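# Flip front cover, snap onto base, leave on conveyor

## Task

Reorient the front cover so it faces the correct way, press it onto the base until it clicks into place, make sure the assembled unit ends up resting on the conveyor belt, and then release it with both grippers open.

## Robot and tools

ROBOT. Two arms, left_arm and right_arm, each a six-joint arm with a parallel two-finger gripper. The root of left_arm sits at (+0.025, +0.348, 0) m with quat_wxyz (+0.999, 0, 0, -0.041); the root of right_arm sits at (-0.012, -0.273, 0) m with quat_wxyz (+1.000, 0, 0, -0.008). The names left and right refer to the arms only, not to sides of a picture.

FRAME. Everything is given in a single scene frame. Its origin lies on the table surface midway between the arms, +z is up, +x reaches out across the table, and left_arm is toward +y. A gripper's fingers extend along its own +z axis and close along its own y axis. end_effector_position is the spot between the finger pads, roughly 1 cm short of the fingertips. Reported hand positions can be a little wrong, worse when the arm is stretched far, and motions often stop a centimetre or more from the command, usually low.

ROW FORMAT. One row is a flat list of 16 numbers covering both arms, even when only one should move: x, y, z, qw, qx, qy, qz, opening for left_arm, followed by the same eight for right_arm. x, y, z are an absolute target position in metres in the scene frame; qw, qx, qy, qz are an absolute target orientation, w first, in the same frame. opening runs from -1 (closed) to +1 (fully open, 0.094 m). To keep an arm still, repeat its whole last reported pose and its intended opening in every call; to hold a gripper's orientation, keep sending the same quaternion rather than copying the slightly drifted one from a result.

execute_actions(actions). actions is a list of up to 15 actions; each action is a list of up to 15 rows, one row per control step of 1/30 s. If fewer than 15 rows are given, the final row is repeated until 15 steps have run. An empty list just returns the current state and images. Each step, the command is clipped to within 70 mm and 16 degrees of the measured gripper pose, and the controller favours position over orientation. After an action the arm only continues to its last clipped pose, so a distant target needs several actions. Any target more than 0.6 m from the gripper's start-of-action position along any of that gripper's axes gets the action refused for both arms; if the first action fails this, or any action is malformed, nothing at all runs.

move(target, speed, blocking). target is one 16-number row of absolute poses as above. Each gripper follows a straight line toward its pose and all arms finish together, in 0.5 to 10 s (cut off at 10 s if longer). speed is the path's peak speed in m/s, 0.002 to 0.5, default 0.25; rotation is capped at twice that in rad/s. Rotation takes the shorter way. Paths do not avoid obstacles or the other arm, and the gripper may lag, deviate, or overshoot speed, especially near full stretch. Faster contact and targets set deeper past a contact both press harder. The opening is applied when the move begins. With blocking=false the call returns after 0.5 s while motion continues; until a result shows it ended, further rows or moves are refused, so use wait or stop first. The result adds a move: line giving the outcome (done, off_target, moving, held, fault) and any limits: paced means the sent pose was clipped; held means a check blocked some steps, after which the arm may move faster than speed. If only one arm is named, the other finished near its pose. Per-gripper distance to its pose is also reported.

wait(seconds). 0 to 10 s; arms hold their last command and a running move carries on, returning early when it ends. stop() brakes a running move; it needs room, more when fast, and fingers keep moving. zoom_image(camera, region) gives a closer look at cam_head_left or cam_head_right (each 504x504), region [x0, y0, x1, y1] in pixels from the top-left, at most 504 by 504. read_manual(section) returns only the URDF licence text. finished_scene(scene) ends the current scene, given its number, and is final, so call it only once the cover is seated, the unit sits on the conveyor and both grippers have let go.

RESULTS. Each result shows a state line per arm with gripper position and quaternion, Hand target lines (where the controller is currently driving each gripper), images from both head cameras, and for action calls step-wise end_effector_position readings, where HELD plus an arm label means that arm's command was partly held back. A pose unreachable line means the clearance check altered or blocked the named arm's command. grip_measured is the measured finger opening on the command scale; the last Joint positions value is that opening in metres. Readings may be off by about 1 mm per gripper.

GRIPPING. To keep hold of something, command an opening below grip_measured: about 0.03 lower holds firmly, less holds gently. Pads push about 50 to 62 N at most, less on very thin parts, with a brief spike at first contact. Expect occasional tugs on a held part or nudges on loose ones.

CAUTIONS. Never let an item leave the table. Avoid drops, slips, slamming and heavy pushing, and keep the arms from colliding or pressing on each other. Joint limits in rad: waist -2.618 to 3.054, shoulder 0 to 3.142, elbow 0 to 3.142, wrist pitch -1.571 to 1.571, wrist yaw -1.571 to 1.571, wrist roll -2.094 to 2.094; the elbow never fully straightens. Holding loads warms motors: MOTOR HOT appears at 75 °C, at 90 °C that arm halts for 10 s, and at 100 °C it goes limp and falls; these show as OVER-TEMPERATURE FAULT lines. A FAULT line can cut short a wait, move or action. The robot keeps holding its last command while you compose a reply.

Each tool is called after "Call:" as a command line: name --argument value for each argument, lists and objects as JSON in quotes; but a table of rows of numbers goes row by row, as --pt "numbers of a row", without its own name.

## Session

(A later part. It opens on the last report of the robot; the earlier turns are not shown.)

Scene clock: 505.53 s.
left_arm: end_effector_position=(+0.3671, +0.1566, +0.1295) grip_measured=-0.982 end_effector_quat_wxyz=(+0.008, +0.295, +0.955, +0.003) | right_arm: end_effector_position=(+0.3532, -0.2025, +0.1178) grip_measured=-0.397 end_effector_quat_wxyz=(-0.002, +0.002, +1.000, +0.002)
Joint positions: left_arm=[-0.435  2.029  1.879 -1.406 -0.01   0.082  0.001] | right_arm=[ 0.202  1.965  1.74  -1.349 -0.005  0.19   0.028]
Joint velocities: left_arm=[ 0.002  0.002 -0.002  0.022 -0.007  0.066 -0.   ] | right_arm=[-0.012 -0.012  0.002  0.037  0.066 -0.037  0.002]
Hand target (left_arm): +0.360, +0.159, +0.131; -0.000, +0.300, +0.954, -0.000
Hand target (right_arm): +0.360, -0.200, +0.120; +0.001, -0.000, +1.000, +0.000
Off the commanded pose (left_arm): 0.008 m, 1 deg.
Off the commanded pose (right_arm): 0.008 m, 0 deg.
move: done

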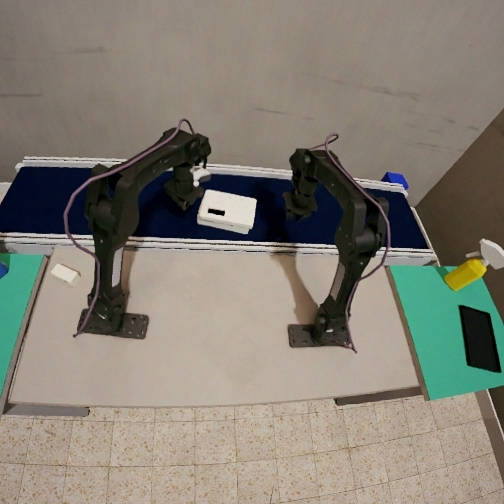

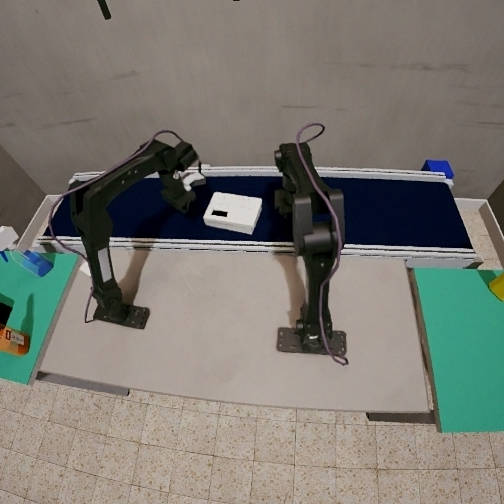

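Call:
move --target '[0.425,0.17,0.09,0.292,0.655,0.627,-0.306,0.7,0.43,-0.15,0.09,0.292,-0.655,0.627,0.306,0.7]' --speed 0.3

Call:
move --target '[0.425,0.155,0.054,0.292,0.655,0.627,-0.306,0.7,0.43,-0.135,0.05,0.292,-0.655,0.627,0.306,0.7]' --speed 0.1

Call:
move --target '[0.425,0.098,0.062,0.292,0.655,0.627,-0.306,0.7,0.43,-0.072,0.06,0.292,-0.655,0.627,0.306,0.7]' --speed 0.03

Call:
zoom_image --camera "cam_head_left" --region '[180,170,280,245]'

Call:
zoom_image --camera "cam_head_right" --region '[180,170,280,245]'

Scene clock: 520.77 s.
left_arm: end_effector_position=(+0.4228, +0.1722, +0.0883) grip_measured=+0.698 end_effector_quat_wxyz=(+0.293, +0.657, +0.630, -0.292) | right_arm: end_effector_position=(+0.4275, -0.1501, +0.0892) grip_measured=+0.697 end_effector_quat_wxyz=(-0.285, +0.659, -0.628, -0.300)
Joint positions: left_arm=[-0.023  2.1    1.574 -0.945  0.848  1.462  0.08 ] | right_arm=[-0.011  2.336  1.966 -1.287 -0.849 -1.684  0.08 ]
Joint velocities: left_arm=[-0.012 -0.017 -0.012 -0.037 -0.051 -0.066 -0.002] | right_arm=[ 0.012 -0.007 -0.002 -0.007  0.037  0.022 -0.001]
Hand target (left_arm): +0.424, +0.171, +0.089; +0.296, +0.653, +0.627, -0.305
Hand target (right_arm): +0.431, -0.151, +0.091; -0.291, +0.654, -0.627, -0.308
Off the commanded pose (left_arm): 0.004 m, 2 deg.
Off the commanded pose (right_arm): 0.003 m, 1 deg.
move: done

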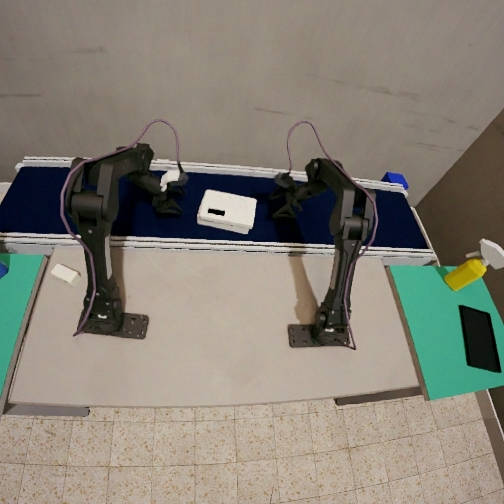

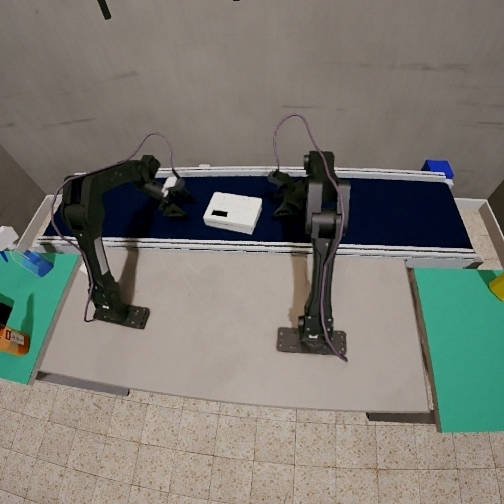

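Scene clock: 521.77 s.
left_arm: end_effector_position=(+0.4293, +0.1588, +0.0590) grip_measured=+0.698 end_effector_quat_wxyz=(+0.295, +0.662, +0.625, -0.291) | right_arm: end_effector_position=(+0.4336, -0.1399, +0.0572) grip_measured=+0.697 end_effector_quat_wxyz=(-0.292, +0.662, -0.626, -0.291)
Joint positions: left_arm=[-0.053  2.161  1.546 -0.826  0.848  1.434  0.08 ] | right_arm=[ 0.012  2.358  1.878 -1.124 -0.85  -1.646  0.08 ]
Joint velocities: left_arm=[-0.012 -0.002 -0.017 -0.037  0.037  0.007  0.001] | right_arm=[-0.002 -0.007  0.007 -0.037 -0.066 -0.007 -0.001]
Hand target (left_arm): +0.425, +0.155, +0.054; +0.292, +0.655, +0.626, -0.306
Hand target (right_arm): +0.429, -0.135, +0.050; -0.291, +0.655, -0.627, -0.306
Off the commanded pose (left_arm): 0.008 m, 2 deg.
Off the commanded pose (right_arm): 0.009 m, 2 deg.
move: done

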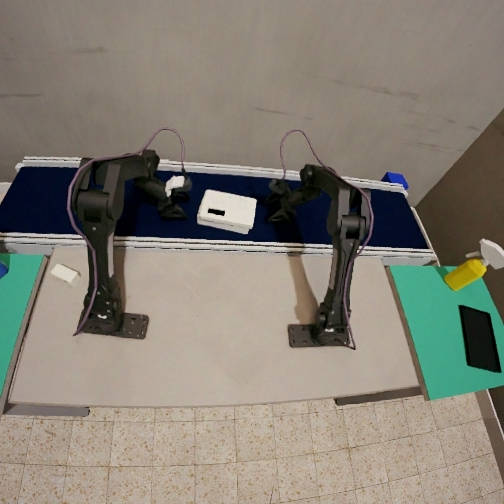

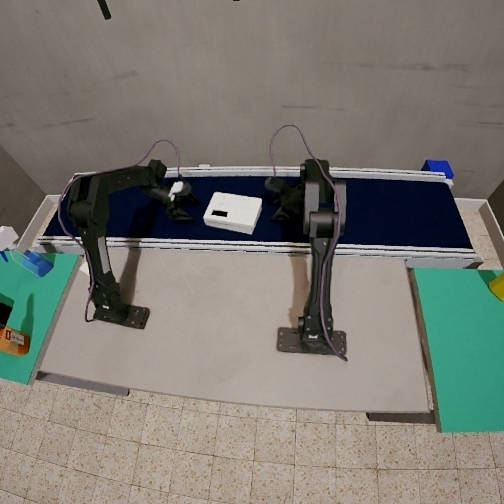

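Scene clock: 524.27 s.
left_arm: end_effector_position=(+0.4291, +0.1096, +0.0602) grip_measured=+0.699 end_effector_quat_wxyz=(+0.291, +0.654, +0.634, -0.293) | right_arm: end_effector_position=(+0.4332, -0.0843, +0.0498) grip_measured=+0.697 end_effector_quat_wxyz=(-0.276, +0.656, -0.636, -0.297)
Joint positions: left_arm=[-0.171  2.161  1.546 -0.697  0.82   1.234  0.08 ] | right_arm=[ 0.139  2.358  1.856 -0.99  -0.832 -1.444  0.08 ]
Joint velocities: left_arm=[ 0.002 -0.002 -0.007 -0.007  0.007  0.007 -0.   ] | right_arm=[ 0.002 -0.012 -0.002  0.066 -0.051  0.007 -0.001]
Hand target (left_arm): +0.425, +0.098, +0.062; +0.292, +0.655, +0.627, -0.305
Hand target (right_arm): +0.430, -0.073, +0.060; -0.290, +0.656, -0.626, -0.307
Off the commanded pose (left_arm): 0.012 m, 2 deg.
Off the commanded pose (right_arm): 0.016 m, 2 deg.
move: off_target (left_arm, right_arm)

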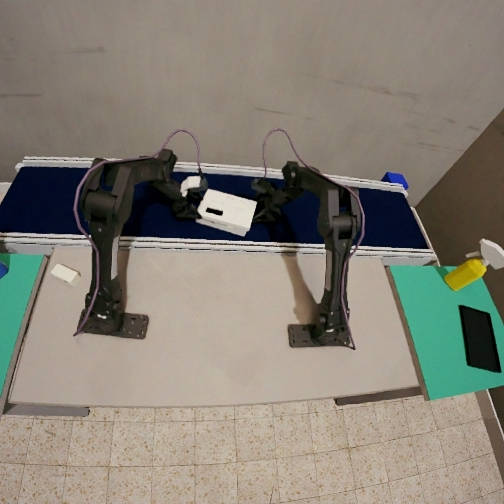

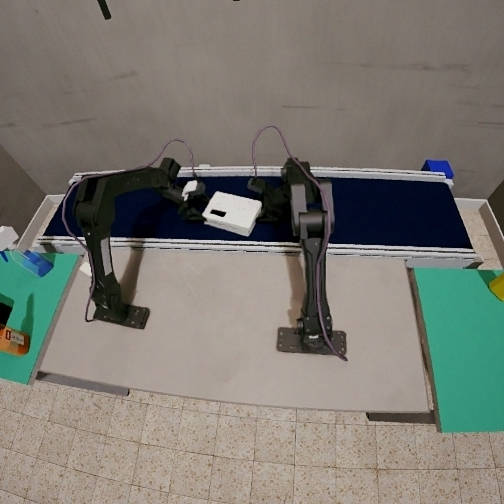

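Region (180, 170, 280, 245) of cam_head_left's 504x504 image, scaled by 5.040, with more detail than that image has; it fills the top 378 rows of this view, and the rest is white.

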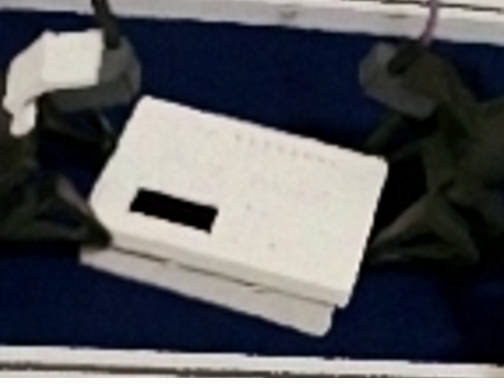

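Region (180, 170, 280, 245) of cam_head_right's 504x504 image, scaled by 5.040, with more detail than that image has; it fills the top 378 rows of this view, and the rest is white.

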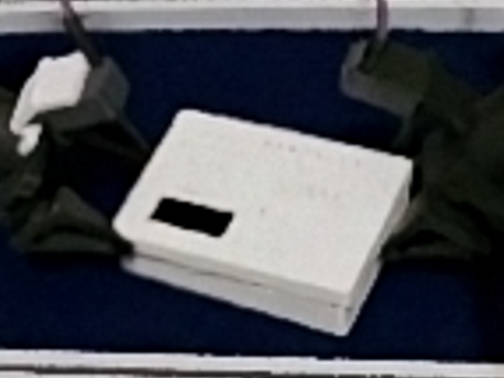

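Call:
move --target '[0.425,0.17,0.08,0.292,0.655,0.627,-0.306,0.0,0.42,-0.15,0.09,0.292,-0.655,0.627,0.306,-1]' --speed 0.15

Call:
move --target '[0.425,0.17,0.08,0.292,0.655,0.627,-0.306,0.0,0.30,-0.10,0.10,0,-0.707,0.707,0,-1]' --speed 0.25

Call:
move --target '[0.425,0.17,0.08,0.292,0.655,0.627,-0.306,0.0,0.315,-0.04,0.052,0,-0.707,0.707,0,-1]' --speed 0.1

Call:
move --target '[0.425,0.17,0.08,0.292,0.655,0.627,-0.306,0.0,0.385,-0.045,0.052,0,-0.707,0.707,0,-1]' --speed 0.05

Call:
move --target '[0.425,0.17,0.08,0.292,0.655,0.627,-0.306,0.0,0.33,-0.14,0.10,0,-0.707,0.707,0,0]' --speed 0.15

Call:
zoom_image --camera "cam_head_left" --region '[180,170,280,245]'

Scene clock: 537.87 s.
left_arm: end_effector_position=(+0.4223, +0.1737, +0.0631) grip_measured=+0.002 end_effector_quat_wxyz=(+0.277, +0.651, +0.638, -0.304) | right_arm: end_effector_position=(+0.4140, -0.1530, +0.0715) grip_measured=-0.979 end_effector_quat_wxyz=(-0.275, +0.649, -0.638, -0.312)
Joint positions: left_arm=[-0.02   2.159  1.567 -0.927  0.846  1.464  0.047] | right_arm=[-0.019  2.315  1.856 -1.234 -0.85  -1.678  0.001]
Joint velocities: left_arm=[-0.012  0.002 -0.007 -0.051 -0.022 -0.007  0.   ] | right_arm=[-0.002  0.002 -0.012 -0.081 -0.007  0.022 -0.001]
Hand target (left_arm): +0.424, +0.170, +0.080; +0.292, +0.654, +0.627, -0.306
Hand target (right_arm): +0.420, -0.150, +0.090; -0.293, +0.654, -0.627, -0.306
Off the commanded pose (left_arm): 0.018 m, 2 deg.
Off the commanded pose (right_arm): 0.020 m, 3 deg.
move: off_target (left_arm, right_arm)

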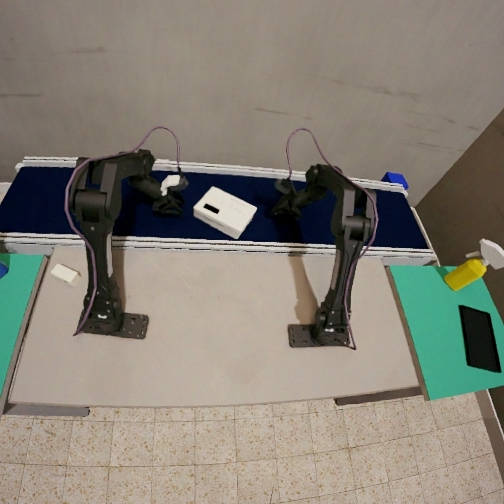

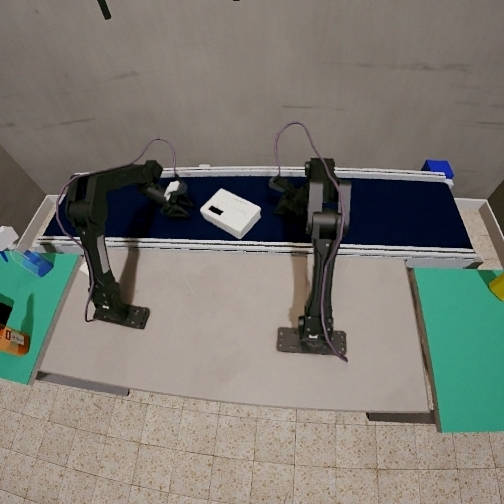

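Scene clock: 540.20 s.
left_arm: end_effector_position=(+0.4219, +0.1739, +0.0628) grip_measured=+0.002 end_effector_quat_wxyz=(+0.276, +0.651, +0.638, -0.304) | right_arm: end_effector_position=(+0.3036, -0.0979, +0.0907) grip_measured=-0.979 end_effector_quat_wxyz=(+0.003, +0.709, -0.705, +0.002)
Joint positions: left_arm=[-0.02   2.159  1.567 -0.929  0.845  1.466  0.047] | right_arm=[ 0.522  1.925  1.578 -1.227  0.005 -1.069  0.001]
Joint velocities: left_arm=[-0.007 -0.017 -0.012  0.022  0.037  0.007  0.   ] | right_arm=[ 0.002 -0.002 -0.017  0.037 -0.037 -0.007  0.   ]
Hand target (left_arm): +0.425, +0.170, +0.080; +0.292, +0.655, +0.627, -0.305
Hand target (right_arm): +0.300, -0.100, +0.099; -0.001, +0.706, -0.708, +0.004
Off the commanded pose (left_arm): 0.018 m, 2 deg.
Off the commanded pose (right_arm): 0.010 m, 0 deg.
move: off_target (left_arm)

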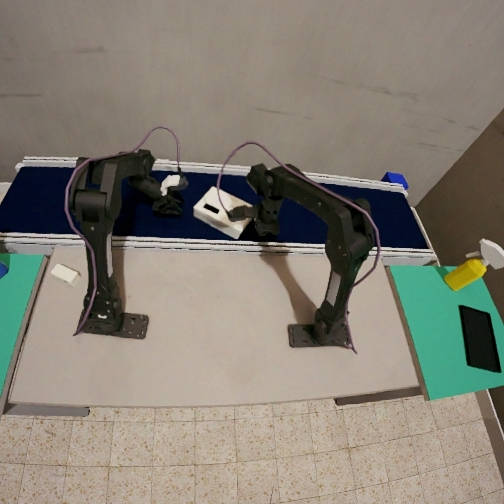

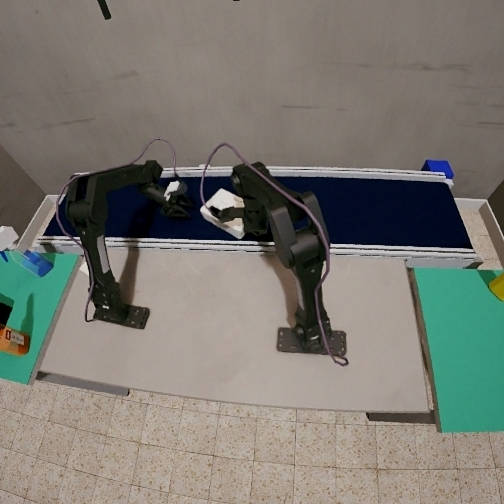

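Scene clock: 541.27 s.
left_arm: end_effector_position=(+0.4219, +0.1740, +0.0628) grip_measured=+0.002 end_effector_quat_wxyz=(+0.275, +0.651, +0.638, -0.304) | right_arm: end_effector_position=(+0.3064, -0.0498, +0.0496) grip_measured=-0.979 end_effector_quat_wxyz=(+0.017, +0.709, -0.705, +0.000)
Joint positions: left_arm=[-0.02   2.159  1.567 -0.929  0.845  1.466  0.047] | right_arm=[ 0.627  2.087  1.646 -1.163  0.007 -0.965  0.001]
Joint velocities: left_arm=[-0.002  0.002 -0.002 -0.022 -0.007 -0.037 -0.001] | right_arm=[ 0.002  0.007  0.002 -0.066  0.051  0.066  0.001]
Hand target (left_arm): +0.425, +0.170, +0.080; +0.292, +0.654, +0.627, -0.306
Hand target (right_arm): +0.315, -0.041, +0.052; +0.000, +0.707, -0.707, +0.000
Off the commanded pose (left_arm): 0.018 m, 2 deg.
Off the commanded pose (right_arm): 0.013 m, 2 deg.
move: off_target (left_arm, right_arm)

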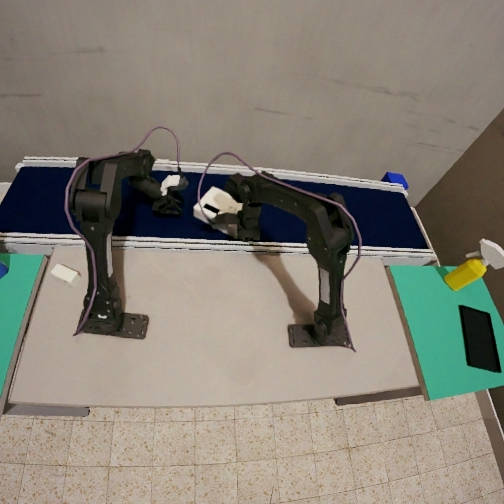

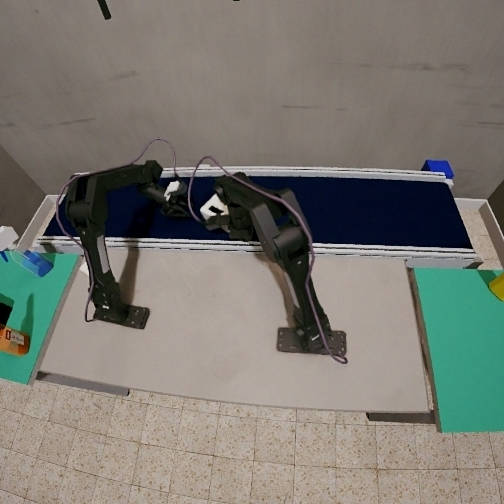

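Scene clock: 543.13 s.
left_arm: end_effector_position=(+0.4219, +0.1740, +0.0628) grip_measured=+0.002 end_effector_quat_wxyz=(+0.275, +0.651, +0.638, -0.304) | right_arm: end_effector_position=(+0.3813, -0.0458, +0.0519) grip_measured=-0.979 end_effector_quat_wxyz=(+0.000, +0.707, -0.707, +0.003)
Joint positions: left_arm=[-0.02   2.159  1.567 -0.929  0.844  1.466  0.047] | right_arm=[ 0.54   2.334  2.057 -1.293  0.007 -1.046  0.001]
Joint velocities: left_arm=[-0.002  0.002 -0.007 -0.022 -0.022  0.037 -0.   ] | right_arm=[-0.007  0.002 -0.002 -0.066 -0.051 -0.022  0.   ]
Hand target (left_arm): +0.425, +0.170, +0.080; +0.292, +0.655, +0.627, -0.305
Hand target (right_arm): +0.385, -0.045, +0.052; -0.001, +0.707, -0.707, -0.000
Off the commanded pose (left_arm): 0.018 m, 2 deg.
Off the commanded pose (right_arm): 0.004 m, 0 deg.
move: off_target (left_arm)

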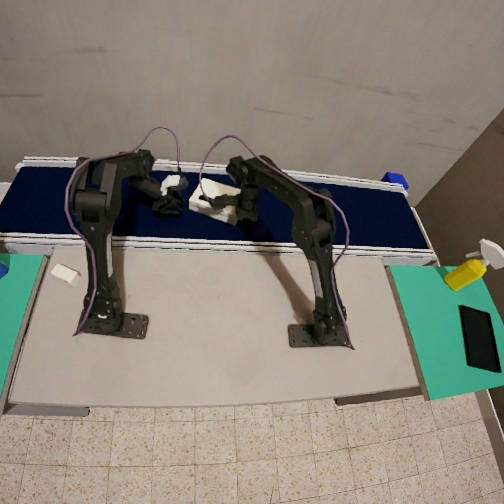

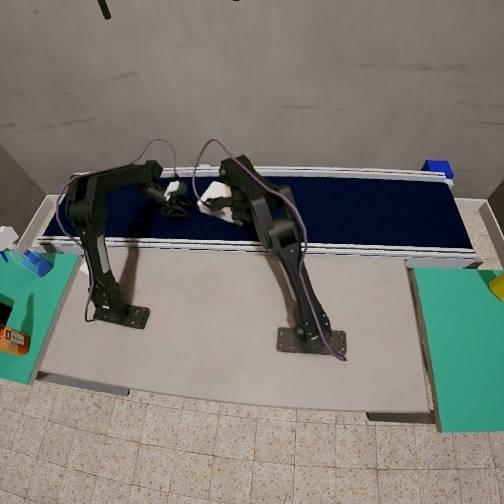

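Scene clock: 544.33 s.
left_arm: end_effector_position=(+0.4219, +0.1740, +0.0628) grip_measured=+0.002 end_effector_quat_wxyz=(+0.275, +0.651, +0.638, -0.304) | right_arm: end_effector_position=(+0.3344, -0.1378, +0.0984) grip_measured=-0.003 end_effector_quat_wxyz=(+0.002, +0.705, -0.710, +0.003)
Joint positions: left_arm=[-0.02   2.159  1.567 -0.929  0.845  1.466  0.047] | right_arm=[ 0.388  1.964  1.661 -1.27   0.007 -1.191  0.047]
Joint velocities: left_arm=[-0.002  0.012  0.012  0.007  0.022  0.066  0.001] | right_arm=[ 0.007 -0.002 -0.002 -0.022 -0.051  0.007  0.   ]
Hand target (left_arm): +0.425, +0.170, +0.080; +0.292, +0.655, +0.627, -0.305
Hand target (right_arm): +0.329, -0.139, +0.100; -0.001, +0.707, -0.707, -0.001
Off the commanded pose (left_arm): 0.018 m, 2 deg.
Off the commanded pose (right_arm): 0.005 m, 1 deg.
move: off_target (left_arm)

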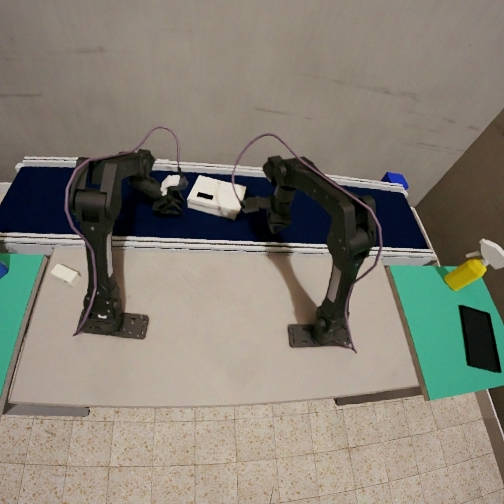

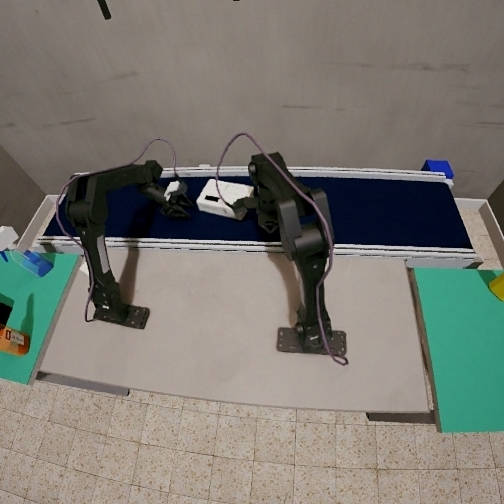

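Region (180, 170, 280, 245) of cam_head_left's 504x504 image, scaled by 5.040, with more detail than that image has; it fills the top 378 rows of this view, and the rest is white.

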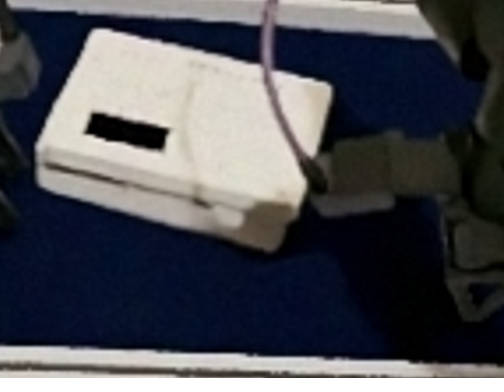

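Call:
move --target '[0.45,0.2,0.15,0.334,0.195,0.919,-0.071,-1,0.30,-0.22,0.12,0,-0.707,0.707,0,0]' --speed 0.25

Call:
move --target '[0.595,0.09,0.11,0.334,0.195,0.919,-0.071,-1,0.30,-0.22,0.12,0,-0.707,0.707,0,0]' --speed 0.15

Call:
move --target '[0.60,0.09,0.058,0.334,0.195,0.919,-0.071,-1,0.30,-0.22,0.12,0,-0.707,0.707,0,0]' --speed 0.05

Call:
zoom_image --camera "cam_head_right" --region '[160,140,290,245]'

Scene clock: 557.83 s.
left_arm: end_effector_position=(+0.4501, +0.2014, +0.1354) grip_measured=-0.982 end_effector_quat_wxyz=(+0.322, +0.201, +0.923, -0.069) | right_arm: end_effector_position=(+0.3098, -0.2169, +0.1169) grip_measured=-0.003 end_effector_quat_wxyz=(-0.003, +0.707, -0.707, +0.007)
Joint positions: left_arm=[-0.222  1.679  1.236 -0.46   0.076  0.098  0.001] | right_arm=[ 0.189  1.77   1.482 -1.27   0.008 -1.397  0.047]
Joint velocities: left_arm=[-0.007  0.007 -0.002  0.022 -0.007 -0.066 -0.001] | right_arm=[-0.002 -0.002  0.007 -0.037 -0.022  0.007 -0.   ]
Hand target (left_arm): +0.451, +0.200, +0.150; +0.332, +0.196, +0.920, -0.068
Hand target (right_arm): +0.300, -0.219, +0.120; -0.001, +0.707, -0.707, -0.000
Off the commanded pose (left_arm): 0.015 m, 2 deg.
Off the commanded pose (right_arm): 0.011 m, 1 deg.
move: off_target (left_arm, right_arm)

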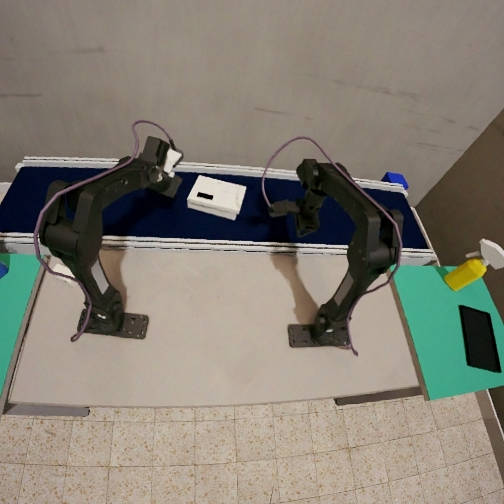

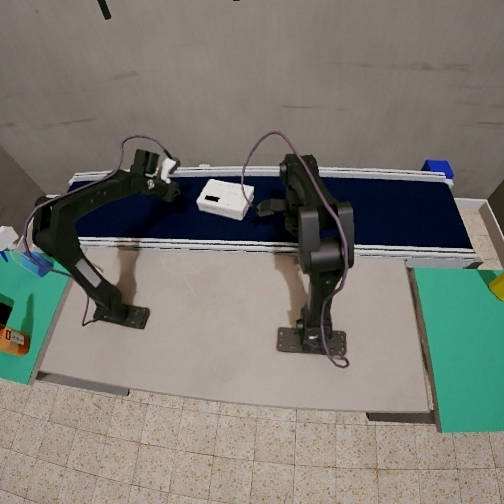

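Scene clock: 559.60 s.
left_arm: end_effector_position=(+0.5961, +0.0918, +0.1119) grip_measured=-0.982 end_effector_quat_wxyz=(+0.343, +0.200, +0.915, -0.075) | right_arm: end_effector_position=(+0.3098, -0.2170, +0.1169) grip_measured=-0.003 end_effector_quat_wxyz=(-0.003, +0.707, -0.707, +0.007)
Joint positions: left_arm=[-0.339  2.374  2.122 -0.601  0.005  0.006  0.001] | right_arm=[ 0.189  1.77   1.482 -1.27   0.008 -1.398  0.047]
Joint velocities: left_arm=[ 0.007 -0.017  0.007  0.037 -0.066  0.051  0.   ] | right_arm=[-0.007 -0.002  0.007  0.007 -0.081 -0.051 -0.001]
Hand target (left_arm): +0.595, +0.091, +0.108; +0.335, +0.195, +0.919, -0.071
Hand target (right_arm): +0.300, -0.220, +0.120; +0.000, +0.707, -0.707, +0.000
Off the commanded pose (left_arm): 0.003 m, 1 deg.
Off the commanded pose (right_arm): 0.011 m, 1 deg.
move: off_target (right_arm)

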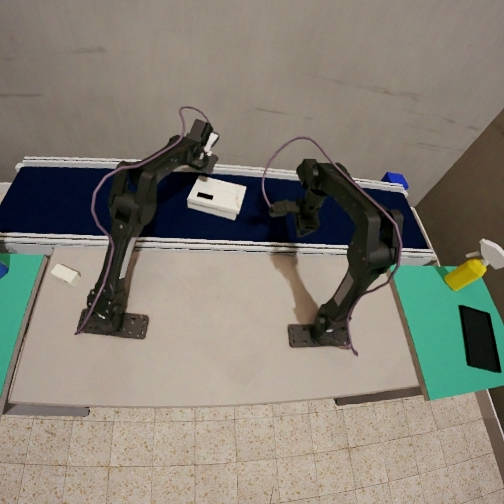

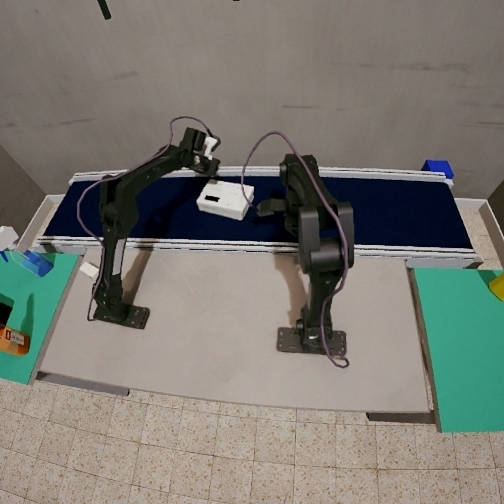

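Scene clock: 561.00 s.
left_arm: end_effector_position=(+0.6009, +0.0897, +0.0709) grip_measured=-0.982 end_effector_quat_wxyz=(+0.342, +0.200, +0.915, -0.075) | right_arm: end_effector_position=(+0.3098, -0.2171, +0.1169) grip_measured=-0.003 end_effector_quat_wxyz=(-0.003, +0.708, -0.707, +0.007)
Joint positions: left_arm=[-0.339  2.42   2.043 -0.479  0.005  0.006  0.001] | right_arm=[ 0.189  1.77   1.482 -1.27   0.009 -1.398  0.047]
Joint velocities: left_arm=[ 0.012 -0.002 -0.007 -0.066 -0.007  0.007 -0.   ] | right_arm=[ 0.007  0.002  0.007  0.037  0.066  0.037 -0.   ]
Hand target (left_arm): +0.599, +0.090, +0.058; +0.334, +0.195, +0.919, -0.071
Hand target (right_arm): +0.300, -0.220, +0.120; +0.000, +0.707, -0.707, -0.000
Off the commanded pose (left_arm): 0.013 m, 1 deg.
Off the commanded pose (right_arm): 0.011 m, 1 deg.
move: off_target (left_arm, right_arm)

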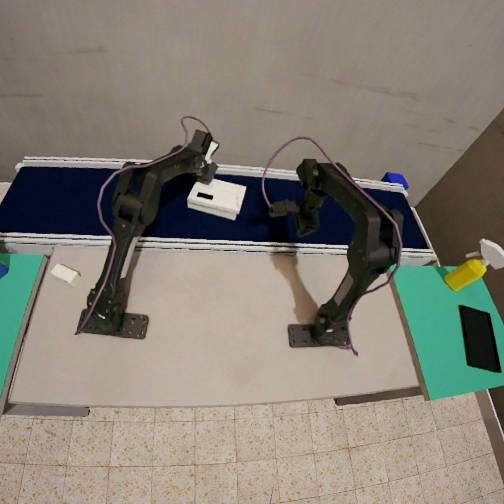

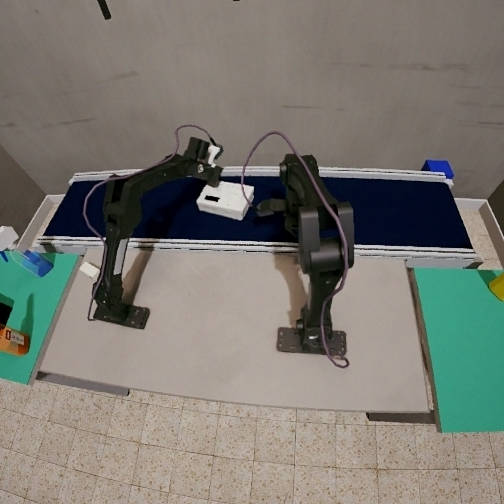

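Region (160, 140, 290, 245) of cam_head_right's 504x504 image, scaled by 3.877, with more detail than that image has; it fills the top 407 rows of this view, and the rest is white.

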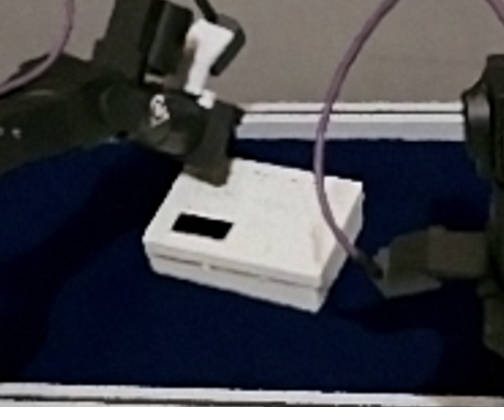

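Call:
move --target '[0.595,0.09,0.056,0.25,0.2,0.945,-0.053,-1,0.30,-0.22,0.12,0,-0.707,0.707,0,0]' --speed 0.05

Call:
move --target '[0.52,0.10,0.064,0.17,0.205,0.963,-0.036,-1,0.30,-0.22,0.12,0,-0.707,0.707,0,0]' --speed 0.05

Call:
zoom_image --camera "cam_head_right" --region '[160,140,290,245]'

Scene clock: 572.63 s.
left_arm: end_effector_position=(+0.6003, +0.0900, +0.0651) grip_measured=-0.982 end_effector_quat_wxyz=(+0.269, +0.203, +0.940, -0.060) | right_arm: end_effector_position=(+0.3098, -0.2172, +0.1169) grip_measured=-0.003 end_effector_quat_wxyz=(-0.002, +0.708, -0.707, +0.007)
Joint positions: left_arm=[-0.339  2.61   2.463 -0.867  0.005  0.003  0.001] | right_arm=[ 0.189  1.77   1.482 -1.271  0.009 -1.398  0.047]
Joint velocities: left_arm=[-0.002  0.022  0.042 -0.066 -0.066  0.066 -0.001] | right_arm=[-0.002  0.017  0.012 -0.022 -0.11  -0.037 -0.   ]
Hand target (left_arm): +0.595, +0.090, +0.056; +0.251, +0.201, +0.945, -0.054
Hand target (right_arm): +0.300, -0.220, +0.120; +0.000, +0.707, -0.707, -0.000
Off the commanded pose (left_arm): 0.011 m, 2 deg.
Off the commanded pose (right_arm): 0.011 m, 1 deg.
move: off_target (left_arm, right_arm)

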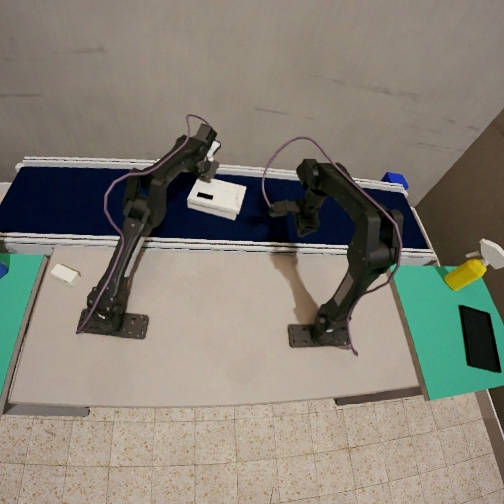

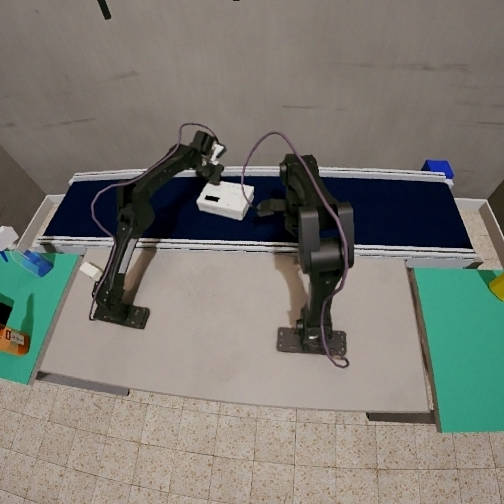

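Scene clock: 575.03 s.
left_arm: end_effector_position=(+0.5337, +0.0982, +0.0660) grip_measured=-0.982 end_effector_quat_wxyz=(+0.189, +0.206, +0.959, -0.041) | right_arm: end_effector_position=(+0.3098, -0.2173, +0.1169) grip_measured=-0.003 end_effector_quat_wxyz=(-0.002, +0.708, -0.707, +0.008)
Joint positions: left_arm=[-0.381  2.431  2.21  -0.962 -0.015 -0.038  0.001] | right_arm=[ 0.189  1.77   1.482 -1.271  0.01  -1.398  0.047]
Joint velocities: left_arm=[ 0.007  0.007 -0.002 -0.037 -0.037  0.037 -0.   ] | right_arm=[-0.007 -0.002 -0.022  0.037 -0.007 -0.007 -0.   ]
Hand target (left_arm): +0.521, +0.099, +0.065; +0.170, +0.205, +0.963, -0.036
Hand target (right_arm): +0.300, -0.220, +0.120; +0.000, +0.707, -0.707, +0.000
Off the commanded pose (left_arm): 0.014 m, 2 deg.
Off the commanded pose (right_arm): 0.011 m, 1 deg.
move: off_target (left_arm, right_arm)

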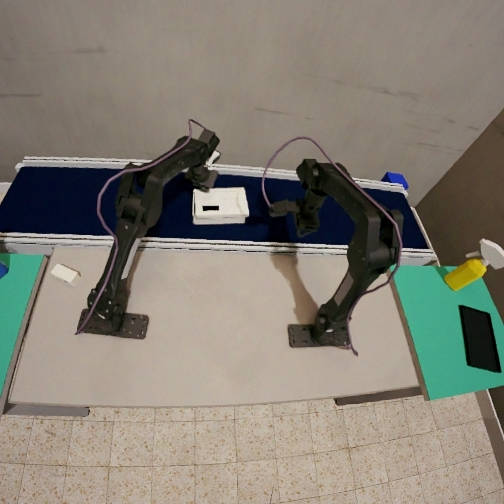

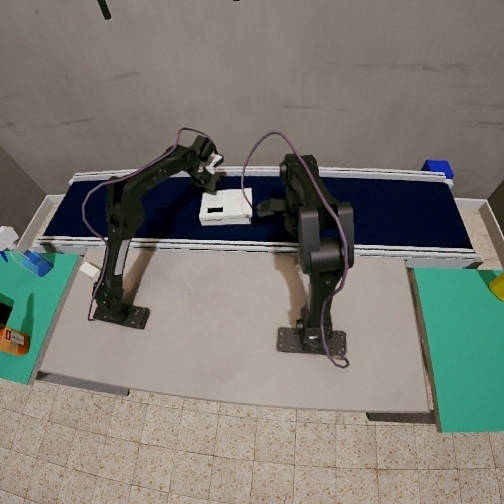

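Region (160, 140, 290, 245) of cam_head_right's 504x504 image, scaled by 3.877, with more detail than that image has; it fills the top 407 rows of this view, and the rest is white.

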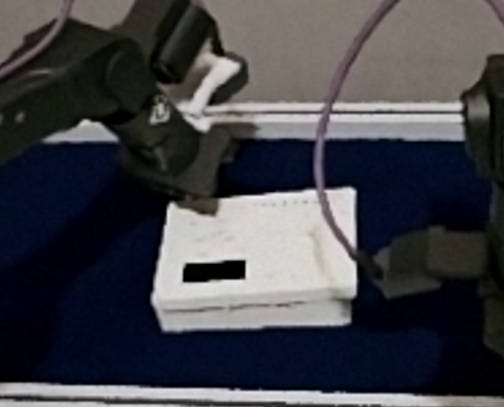

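Call:
move --target '[0.54,0.12,0.13,0.17,0.205,0.963,-0.036,-1,0.40,-0.15,0.11,0.292,-0.655,0.627,0.306,0]' --speed 0.2

Call:
move --target '[0.445,0.19,0.10,0.292,0.655,0.627,-0.306,0,0.45,-0.12,0.09,0.292,-0.655,0.627,0.306,0]' --speed 0.25

Call:
move --target '[0.445,0.17,0.059,0.292,0.655,0.627,-0.306,0,0.45,-0.10,0.054,0.292,-0.655,0.627,0.306,0]' --speed 0.1

Call:
move --target '[0.445,0.118,0.068,0.292,0.655,0.627,-0.306,0,0.452,-0.05,0.066,0.292,-0.655,0.627,0.306,0]' --speed 0.03

Call:
execute_actions --actions '[[[0.448,0.118,0.085,0.292,0.655,0.627,-0.306,0,0.455,-0.05,0.088,0.292,-0.655,0.627,0.306,0]],[[0.448,0.118,0.097,0.292,0.655,0.627,-0.306,0,0.455,-0.05,0.10,0.292,-0.655,0.627,0.306,0]],[[0.448,0.118,0.108,0.292,0.655,0.627,-0.306,0,0.455,-0.05,0.11,0.292,-0.655,0.627,0.306,0]]]'

Call:
zoom_image --camera "cam_head_left" --region '[170,165,270,240]'

Call:
zoom_image --camera "cam_head_right" --region '[175,165,275,240]'

Scene clock: 588.73 s.
left_arm: end_effector_position=(+0.5410, +0.1176, +0.1337) grip_measured=-0.982 end_effector_quat_wxyz=(+0.184, +0.201, +0.961, -0.035) | right_arm: end_effector_position=(+0.3968, -0.1506, +0.1067) grip_measured=-0.003 end_effector_quat_wxyz=(-0.283, +0.658, -0.629, -0.302)
Joint positions: left_arm=[-0.343  2.608  2.827 -1.413 -0.011 -0.01   0.001] | right_arm=[-0.014  2.196  1.802 -1.273 -0.848 -1.69   0.047]
Joint velocities: left_arm=[-0.007  0.012  0.042 -0.051 -0.007 -0.022 -0.002] | right_arm=[-0.017 -0.007 -0.007 -0.037 -0.007 -0.022 -0.001]
Hand target (left_arm): +0.540, +0.120, +0.130; +0.176, +0.205, +0.962, -0.038
Hand target (right_arm): +0.401, -0.151, +0.111; -0.290, +0.654, -0.627, -0.308
Off the commanded pose (left_arm): 0.005 m, 2 deg.
Off the commanded pose (right_arm): 0.005 m, 1 deg.
move: done

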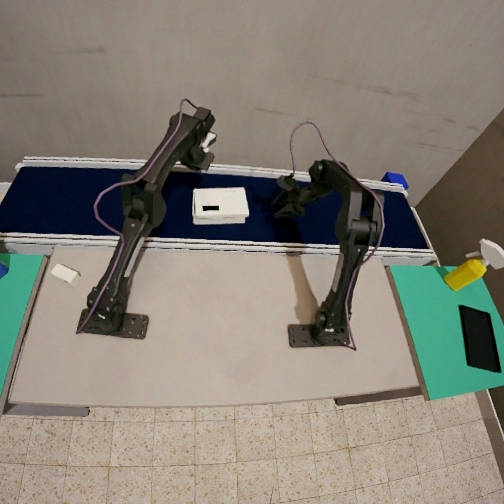

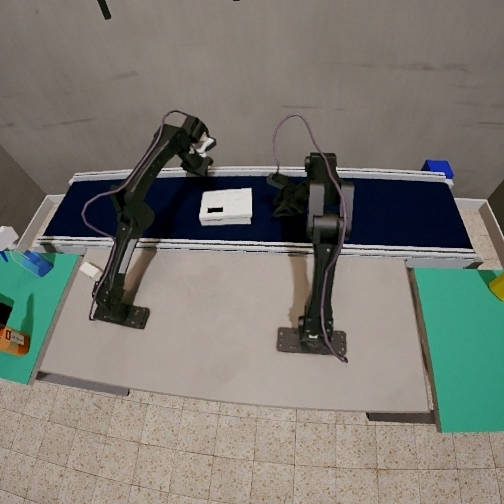

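Scene clock: 592.10 s.
left_arm: end_effector_position=(+0.4428, +0.1908, +0.1002) grip_measured=-0.002 end_effector_quat_wxyz=(+0.293, +0.657, +0.630, -0.293) | right_arm: end_effector_position=(+0.4463, -0.1265, +0.0877) grip_measured=-0.003 end_effector_quat_wxyz=(-0.285, +0.657, -0.631, -0.299)
Joint positions: left_arm=[ 0.026  2.179  1.747 -1.1    0.853  1.539  0.047] | right_arm=[ 0.041  2.403  2.079 -1.269 -0.851 -1.595  0.047]
Joint velocities: left_arm=[-0.012 -0.002 -0.012 -0.022 -0.022  0.081  0.   ] | right_arm=[ 0.007 -0.007 -0.027  0.066 -0.051 -0.007  0.001]
Hand target (left_arm): +0.444, +0.190, +0.101; +0.296, +0.653, +0.626, -0.306
Hand target (right_arm): +0.450, -0.121, +0.090; -0.292, +0.655, -0.627, -0.305
Off the commanded pose (left_arm): 0.002 m, 2 deg.
Off the commanded pose (right_arm): 0.008 m, 1 deg.
move: done

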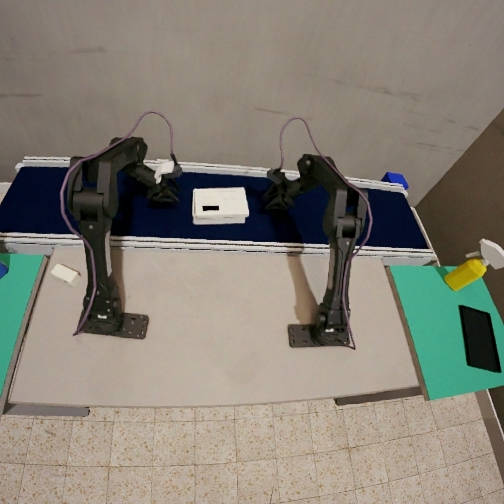

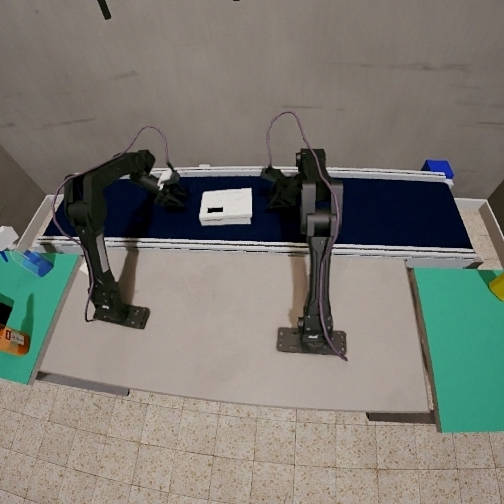

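Scene clock: 593.10 s.
left_arm: end_effector_position=(+0.4485, +0.1738, +0.0644) grip_measured=-0.002 end_effector_quat_wxyz=(+0.295, +0.662, +0.624, -0.292) | right_arm: end_effector_position=(+0.4538, -0.1039, +0.0627) grip_measured=-0.003 end_effector_quat_wxyz=(-0.294, +0.662, -0.625, -0.291)
Joint positions: left_arm=[-0.012  2.232  1.688 -0.946  0.852  1.498  0.047] | right_arm=[ 0.088  2.421  2.011 -1.105 -0.851 -1.531  0.047]
Joint velocities: left_arm=[-0.012 -0.017 -0.007 -0.022 -0.007  0.007 -0.   ] | right_arm=[-0.002 -0.002 -0.017  0.066 -0.007 -0.095  0.001]
Hand target (left_arm): +0.445, +0.170, +0.059; +0.291, +0.655, +0.627, -0.306
Hand target (right_arm): +0.450, -0.100, +0.054; -0.291, +0.655, -0.627, -0.306
Off the commanded pose (left_arm): 0.007 m, 2 deg.
Off the commanded pose (right_arm): 0.010 m, 2 deg.
move: done

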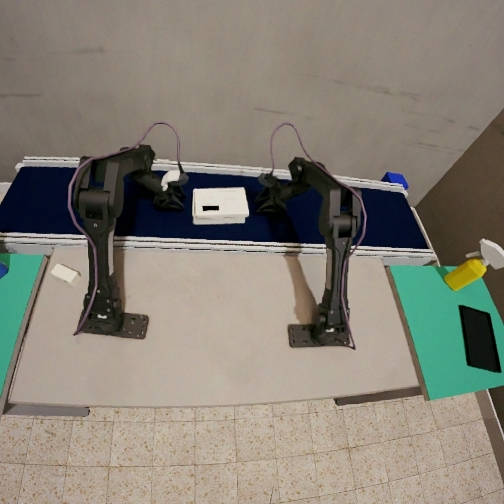

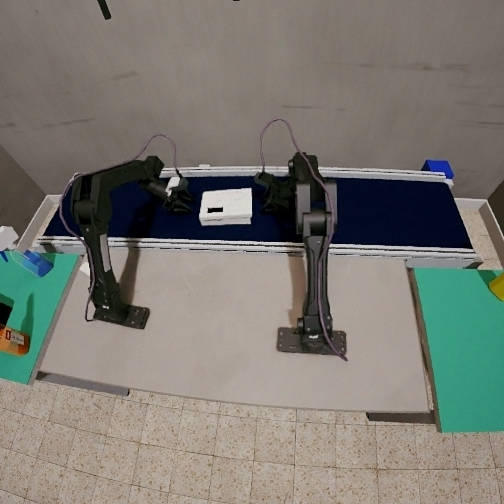

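Scene clock: 595.23 s.
left_arm: end_effector_position=(+0.4533, +0.1393, +0.0616) grip_measured=-0.002 end_effector_quat_wxyz=(+0.283, +0.649, +0.646, -0.285) | right_arm: end_effector_position=(+0.4510, -0.0730, +0.0588) grip_measured=-0.003 end_effector_quat_wxyz=(-0.269, +0.648, -0.648, -0.294)
Joint positions: left_arm=[-0.099  2.232  1.688 -0.84   0.81   1.315  0.047] | right_arm=[ 0.161  2.421  2.011 -1.052 -0.816 -1.379  0.047]
Joint velocities: left_arm=[-0.012 -0.012 -0.007  0.037 -0.007 -0.037 -0.   ] | right_arm=[-0.002 -0.012 -0.012  0.007  0.007  0.022 -0.   ]
Hand target (left_arm): +0.445, +0.119, +0.068; +0.291, +0.655, +0.627, -0.306
Hand target (right_arm): +0.451, -0.051, +0.066; -0.290, +0.655, -0.626, -0.306
Off the commanded pose (left_arm): 0.024 m, 3 deg.
Off the commanded pose (right_arm): 0.024 m, 4 deg.
move: off_target (left_arm, right_arm)

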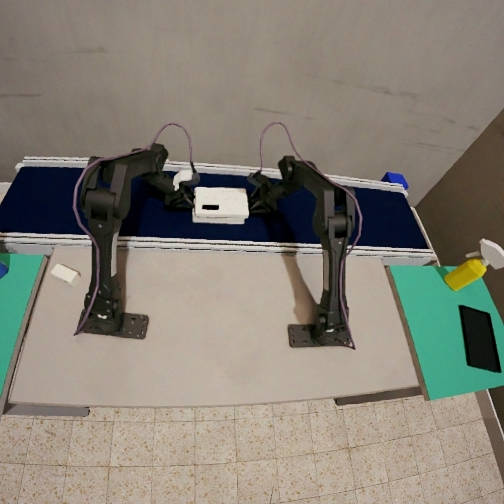

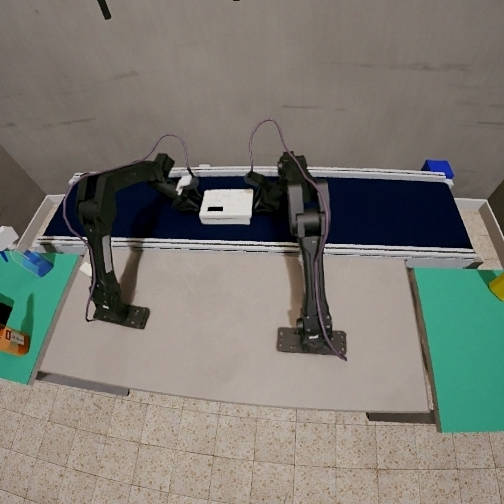

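Scene clock: 596.73 s.
left_arm: end_effector_position=(+0.4507, +0.1242, +0.0921) grip_measured=-0.002 end_effector_quat_wxyz=(+0.284, +0.654, +0.635, -0.297) | right_arm: end_effector_position=(+0.4551, -0.0540, +0.0981) grip_measured=-0.003 end_effector_quat_wxyz=(-0.285, +0.656, -0.631, -0.299)
Joint positions: left_arm=[-0.126  2.219  1.78  -0.942  0.831  1.307  0.047] | right_arm=[ 0.191  2.422  2.151 -1.15  -0.842 -1.366  0.047]
Joint velocities: left_arm=[ 0.017 -0.022  0.012 -0.007 -0.022  0.022  0.   ] | right_arm=[ 0.012 -0.007 -0.002  0.007  0.007  0.007 -0.001]
Hand target (left_arm): +0.448, +0.118, +0.108; +0.292, +0.654, +0.627, -0.306
Hand target (right_arm): +0.455, -0.050, +0.110; -0.292, +0.654, -0.627, -0.305
Off the commanded pose (left_arm): 0.017 m, 2 deg.
Off the commanded pose (right_arm): 0.013 m, 1 deg.
Step readings (end_effector_position; steps 1 to 15: 1st action; 16 to 30: 2nd action; 31 to 45: 3rd action):
0: left_arm (+0.4533, +0.1393, +0.0616) | right_arm (+0.4510, -0.0730, +0.0588)
1: left_arm (+0.4534, +0.1391, +0.0624) | right_arm (+0.4514, -0.0729, +0.0604)
2: left_arm (+0.4534, +0.1390, +0.0629) | right_arm (+0.4519, -0.0728, +0.0614)
4: left_arm (+0.4537, +0.1392, +0.0638) | right_arm (+0.4540, -0.0727, +0.0649)
8: left_arm (+0.4536, +0.1393, +0.0639) | right_arm (+0.4563, -0.0727, +0.0689)
15: left_arm (+0.4528, +0.1394, +0.0639) | right_arm (+0.4555, -0.0726, +0.0692)
16: left_arm (+0.4526, +0.1394, +0.0649) | right_arm (+0.4555, -0.0726, +0.0705)
17: left_arm (+0.4523, +0.1393, +0.0659) | right_arm (+0.4554, -0.0725, +0.0718)
19: left_arm (+0.4525, +0.1391, +0.0686) | right_arm (+0.4566, -0.0721, +0.0758)
23: left_arm (+0.4517, +0.1348, +0.0723) | right_arm (+0.4591, -0.0650, +0.0853)
30: left_arm (+0.4495, +0.1257, +0.0774) | right_arm (+0.4549, -0.0545, +0.0887)
31: left_arm (+0.4494, +0.1256, +0.0785) | right_arm (+0.4548, -0.0545, +0.0899)
32: left_arm (+0.4492, +0.1255, +0.0797) | right_arm (+0.4547, -0.0545, +0.0910)
34: left_arm (+0.4501, +0.1250, +0.0839) | right_arm (+0.4556, -0.0542, +0.0946)
38: left_arm (+0.4516, +0.1242, +0.0911) | right_arm (+0.4567, -0.0538, +0.0982)
45: end_effector_position above

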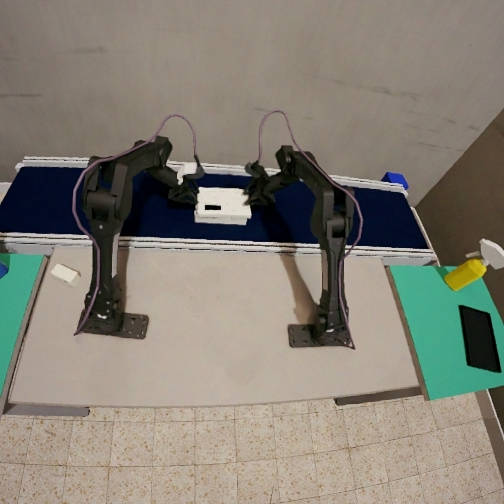

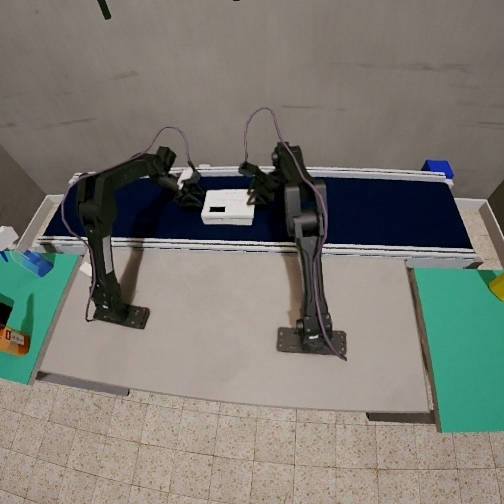

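Region (170, 165, 270, 240) of cam_head_left's 504x504 image, scaled by 5.040, with more detail than that image has; it fills the top 378 rows of this view, and the rest is white.

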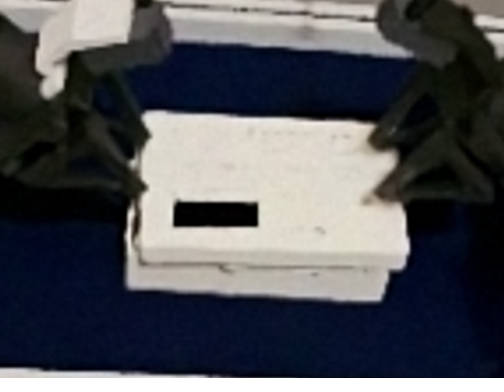

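Region (175, 165, 275, 240) of cam_head_right's 504x504 image, scaled by 5.040, with more detail than that image has; it fills the top 378 rows of this view, and the rest is white.

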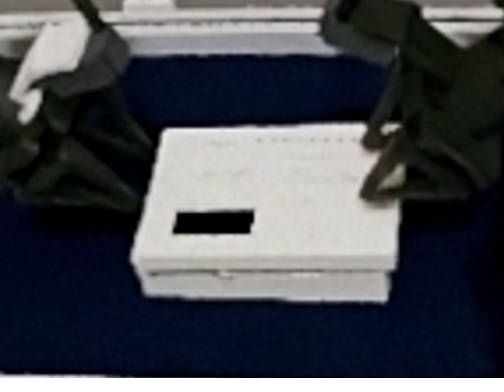

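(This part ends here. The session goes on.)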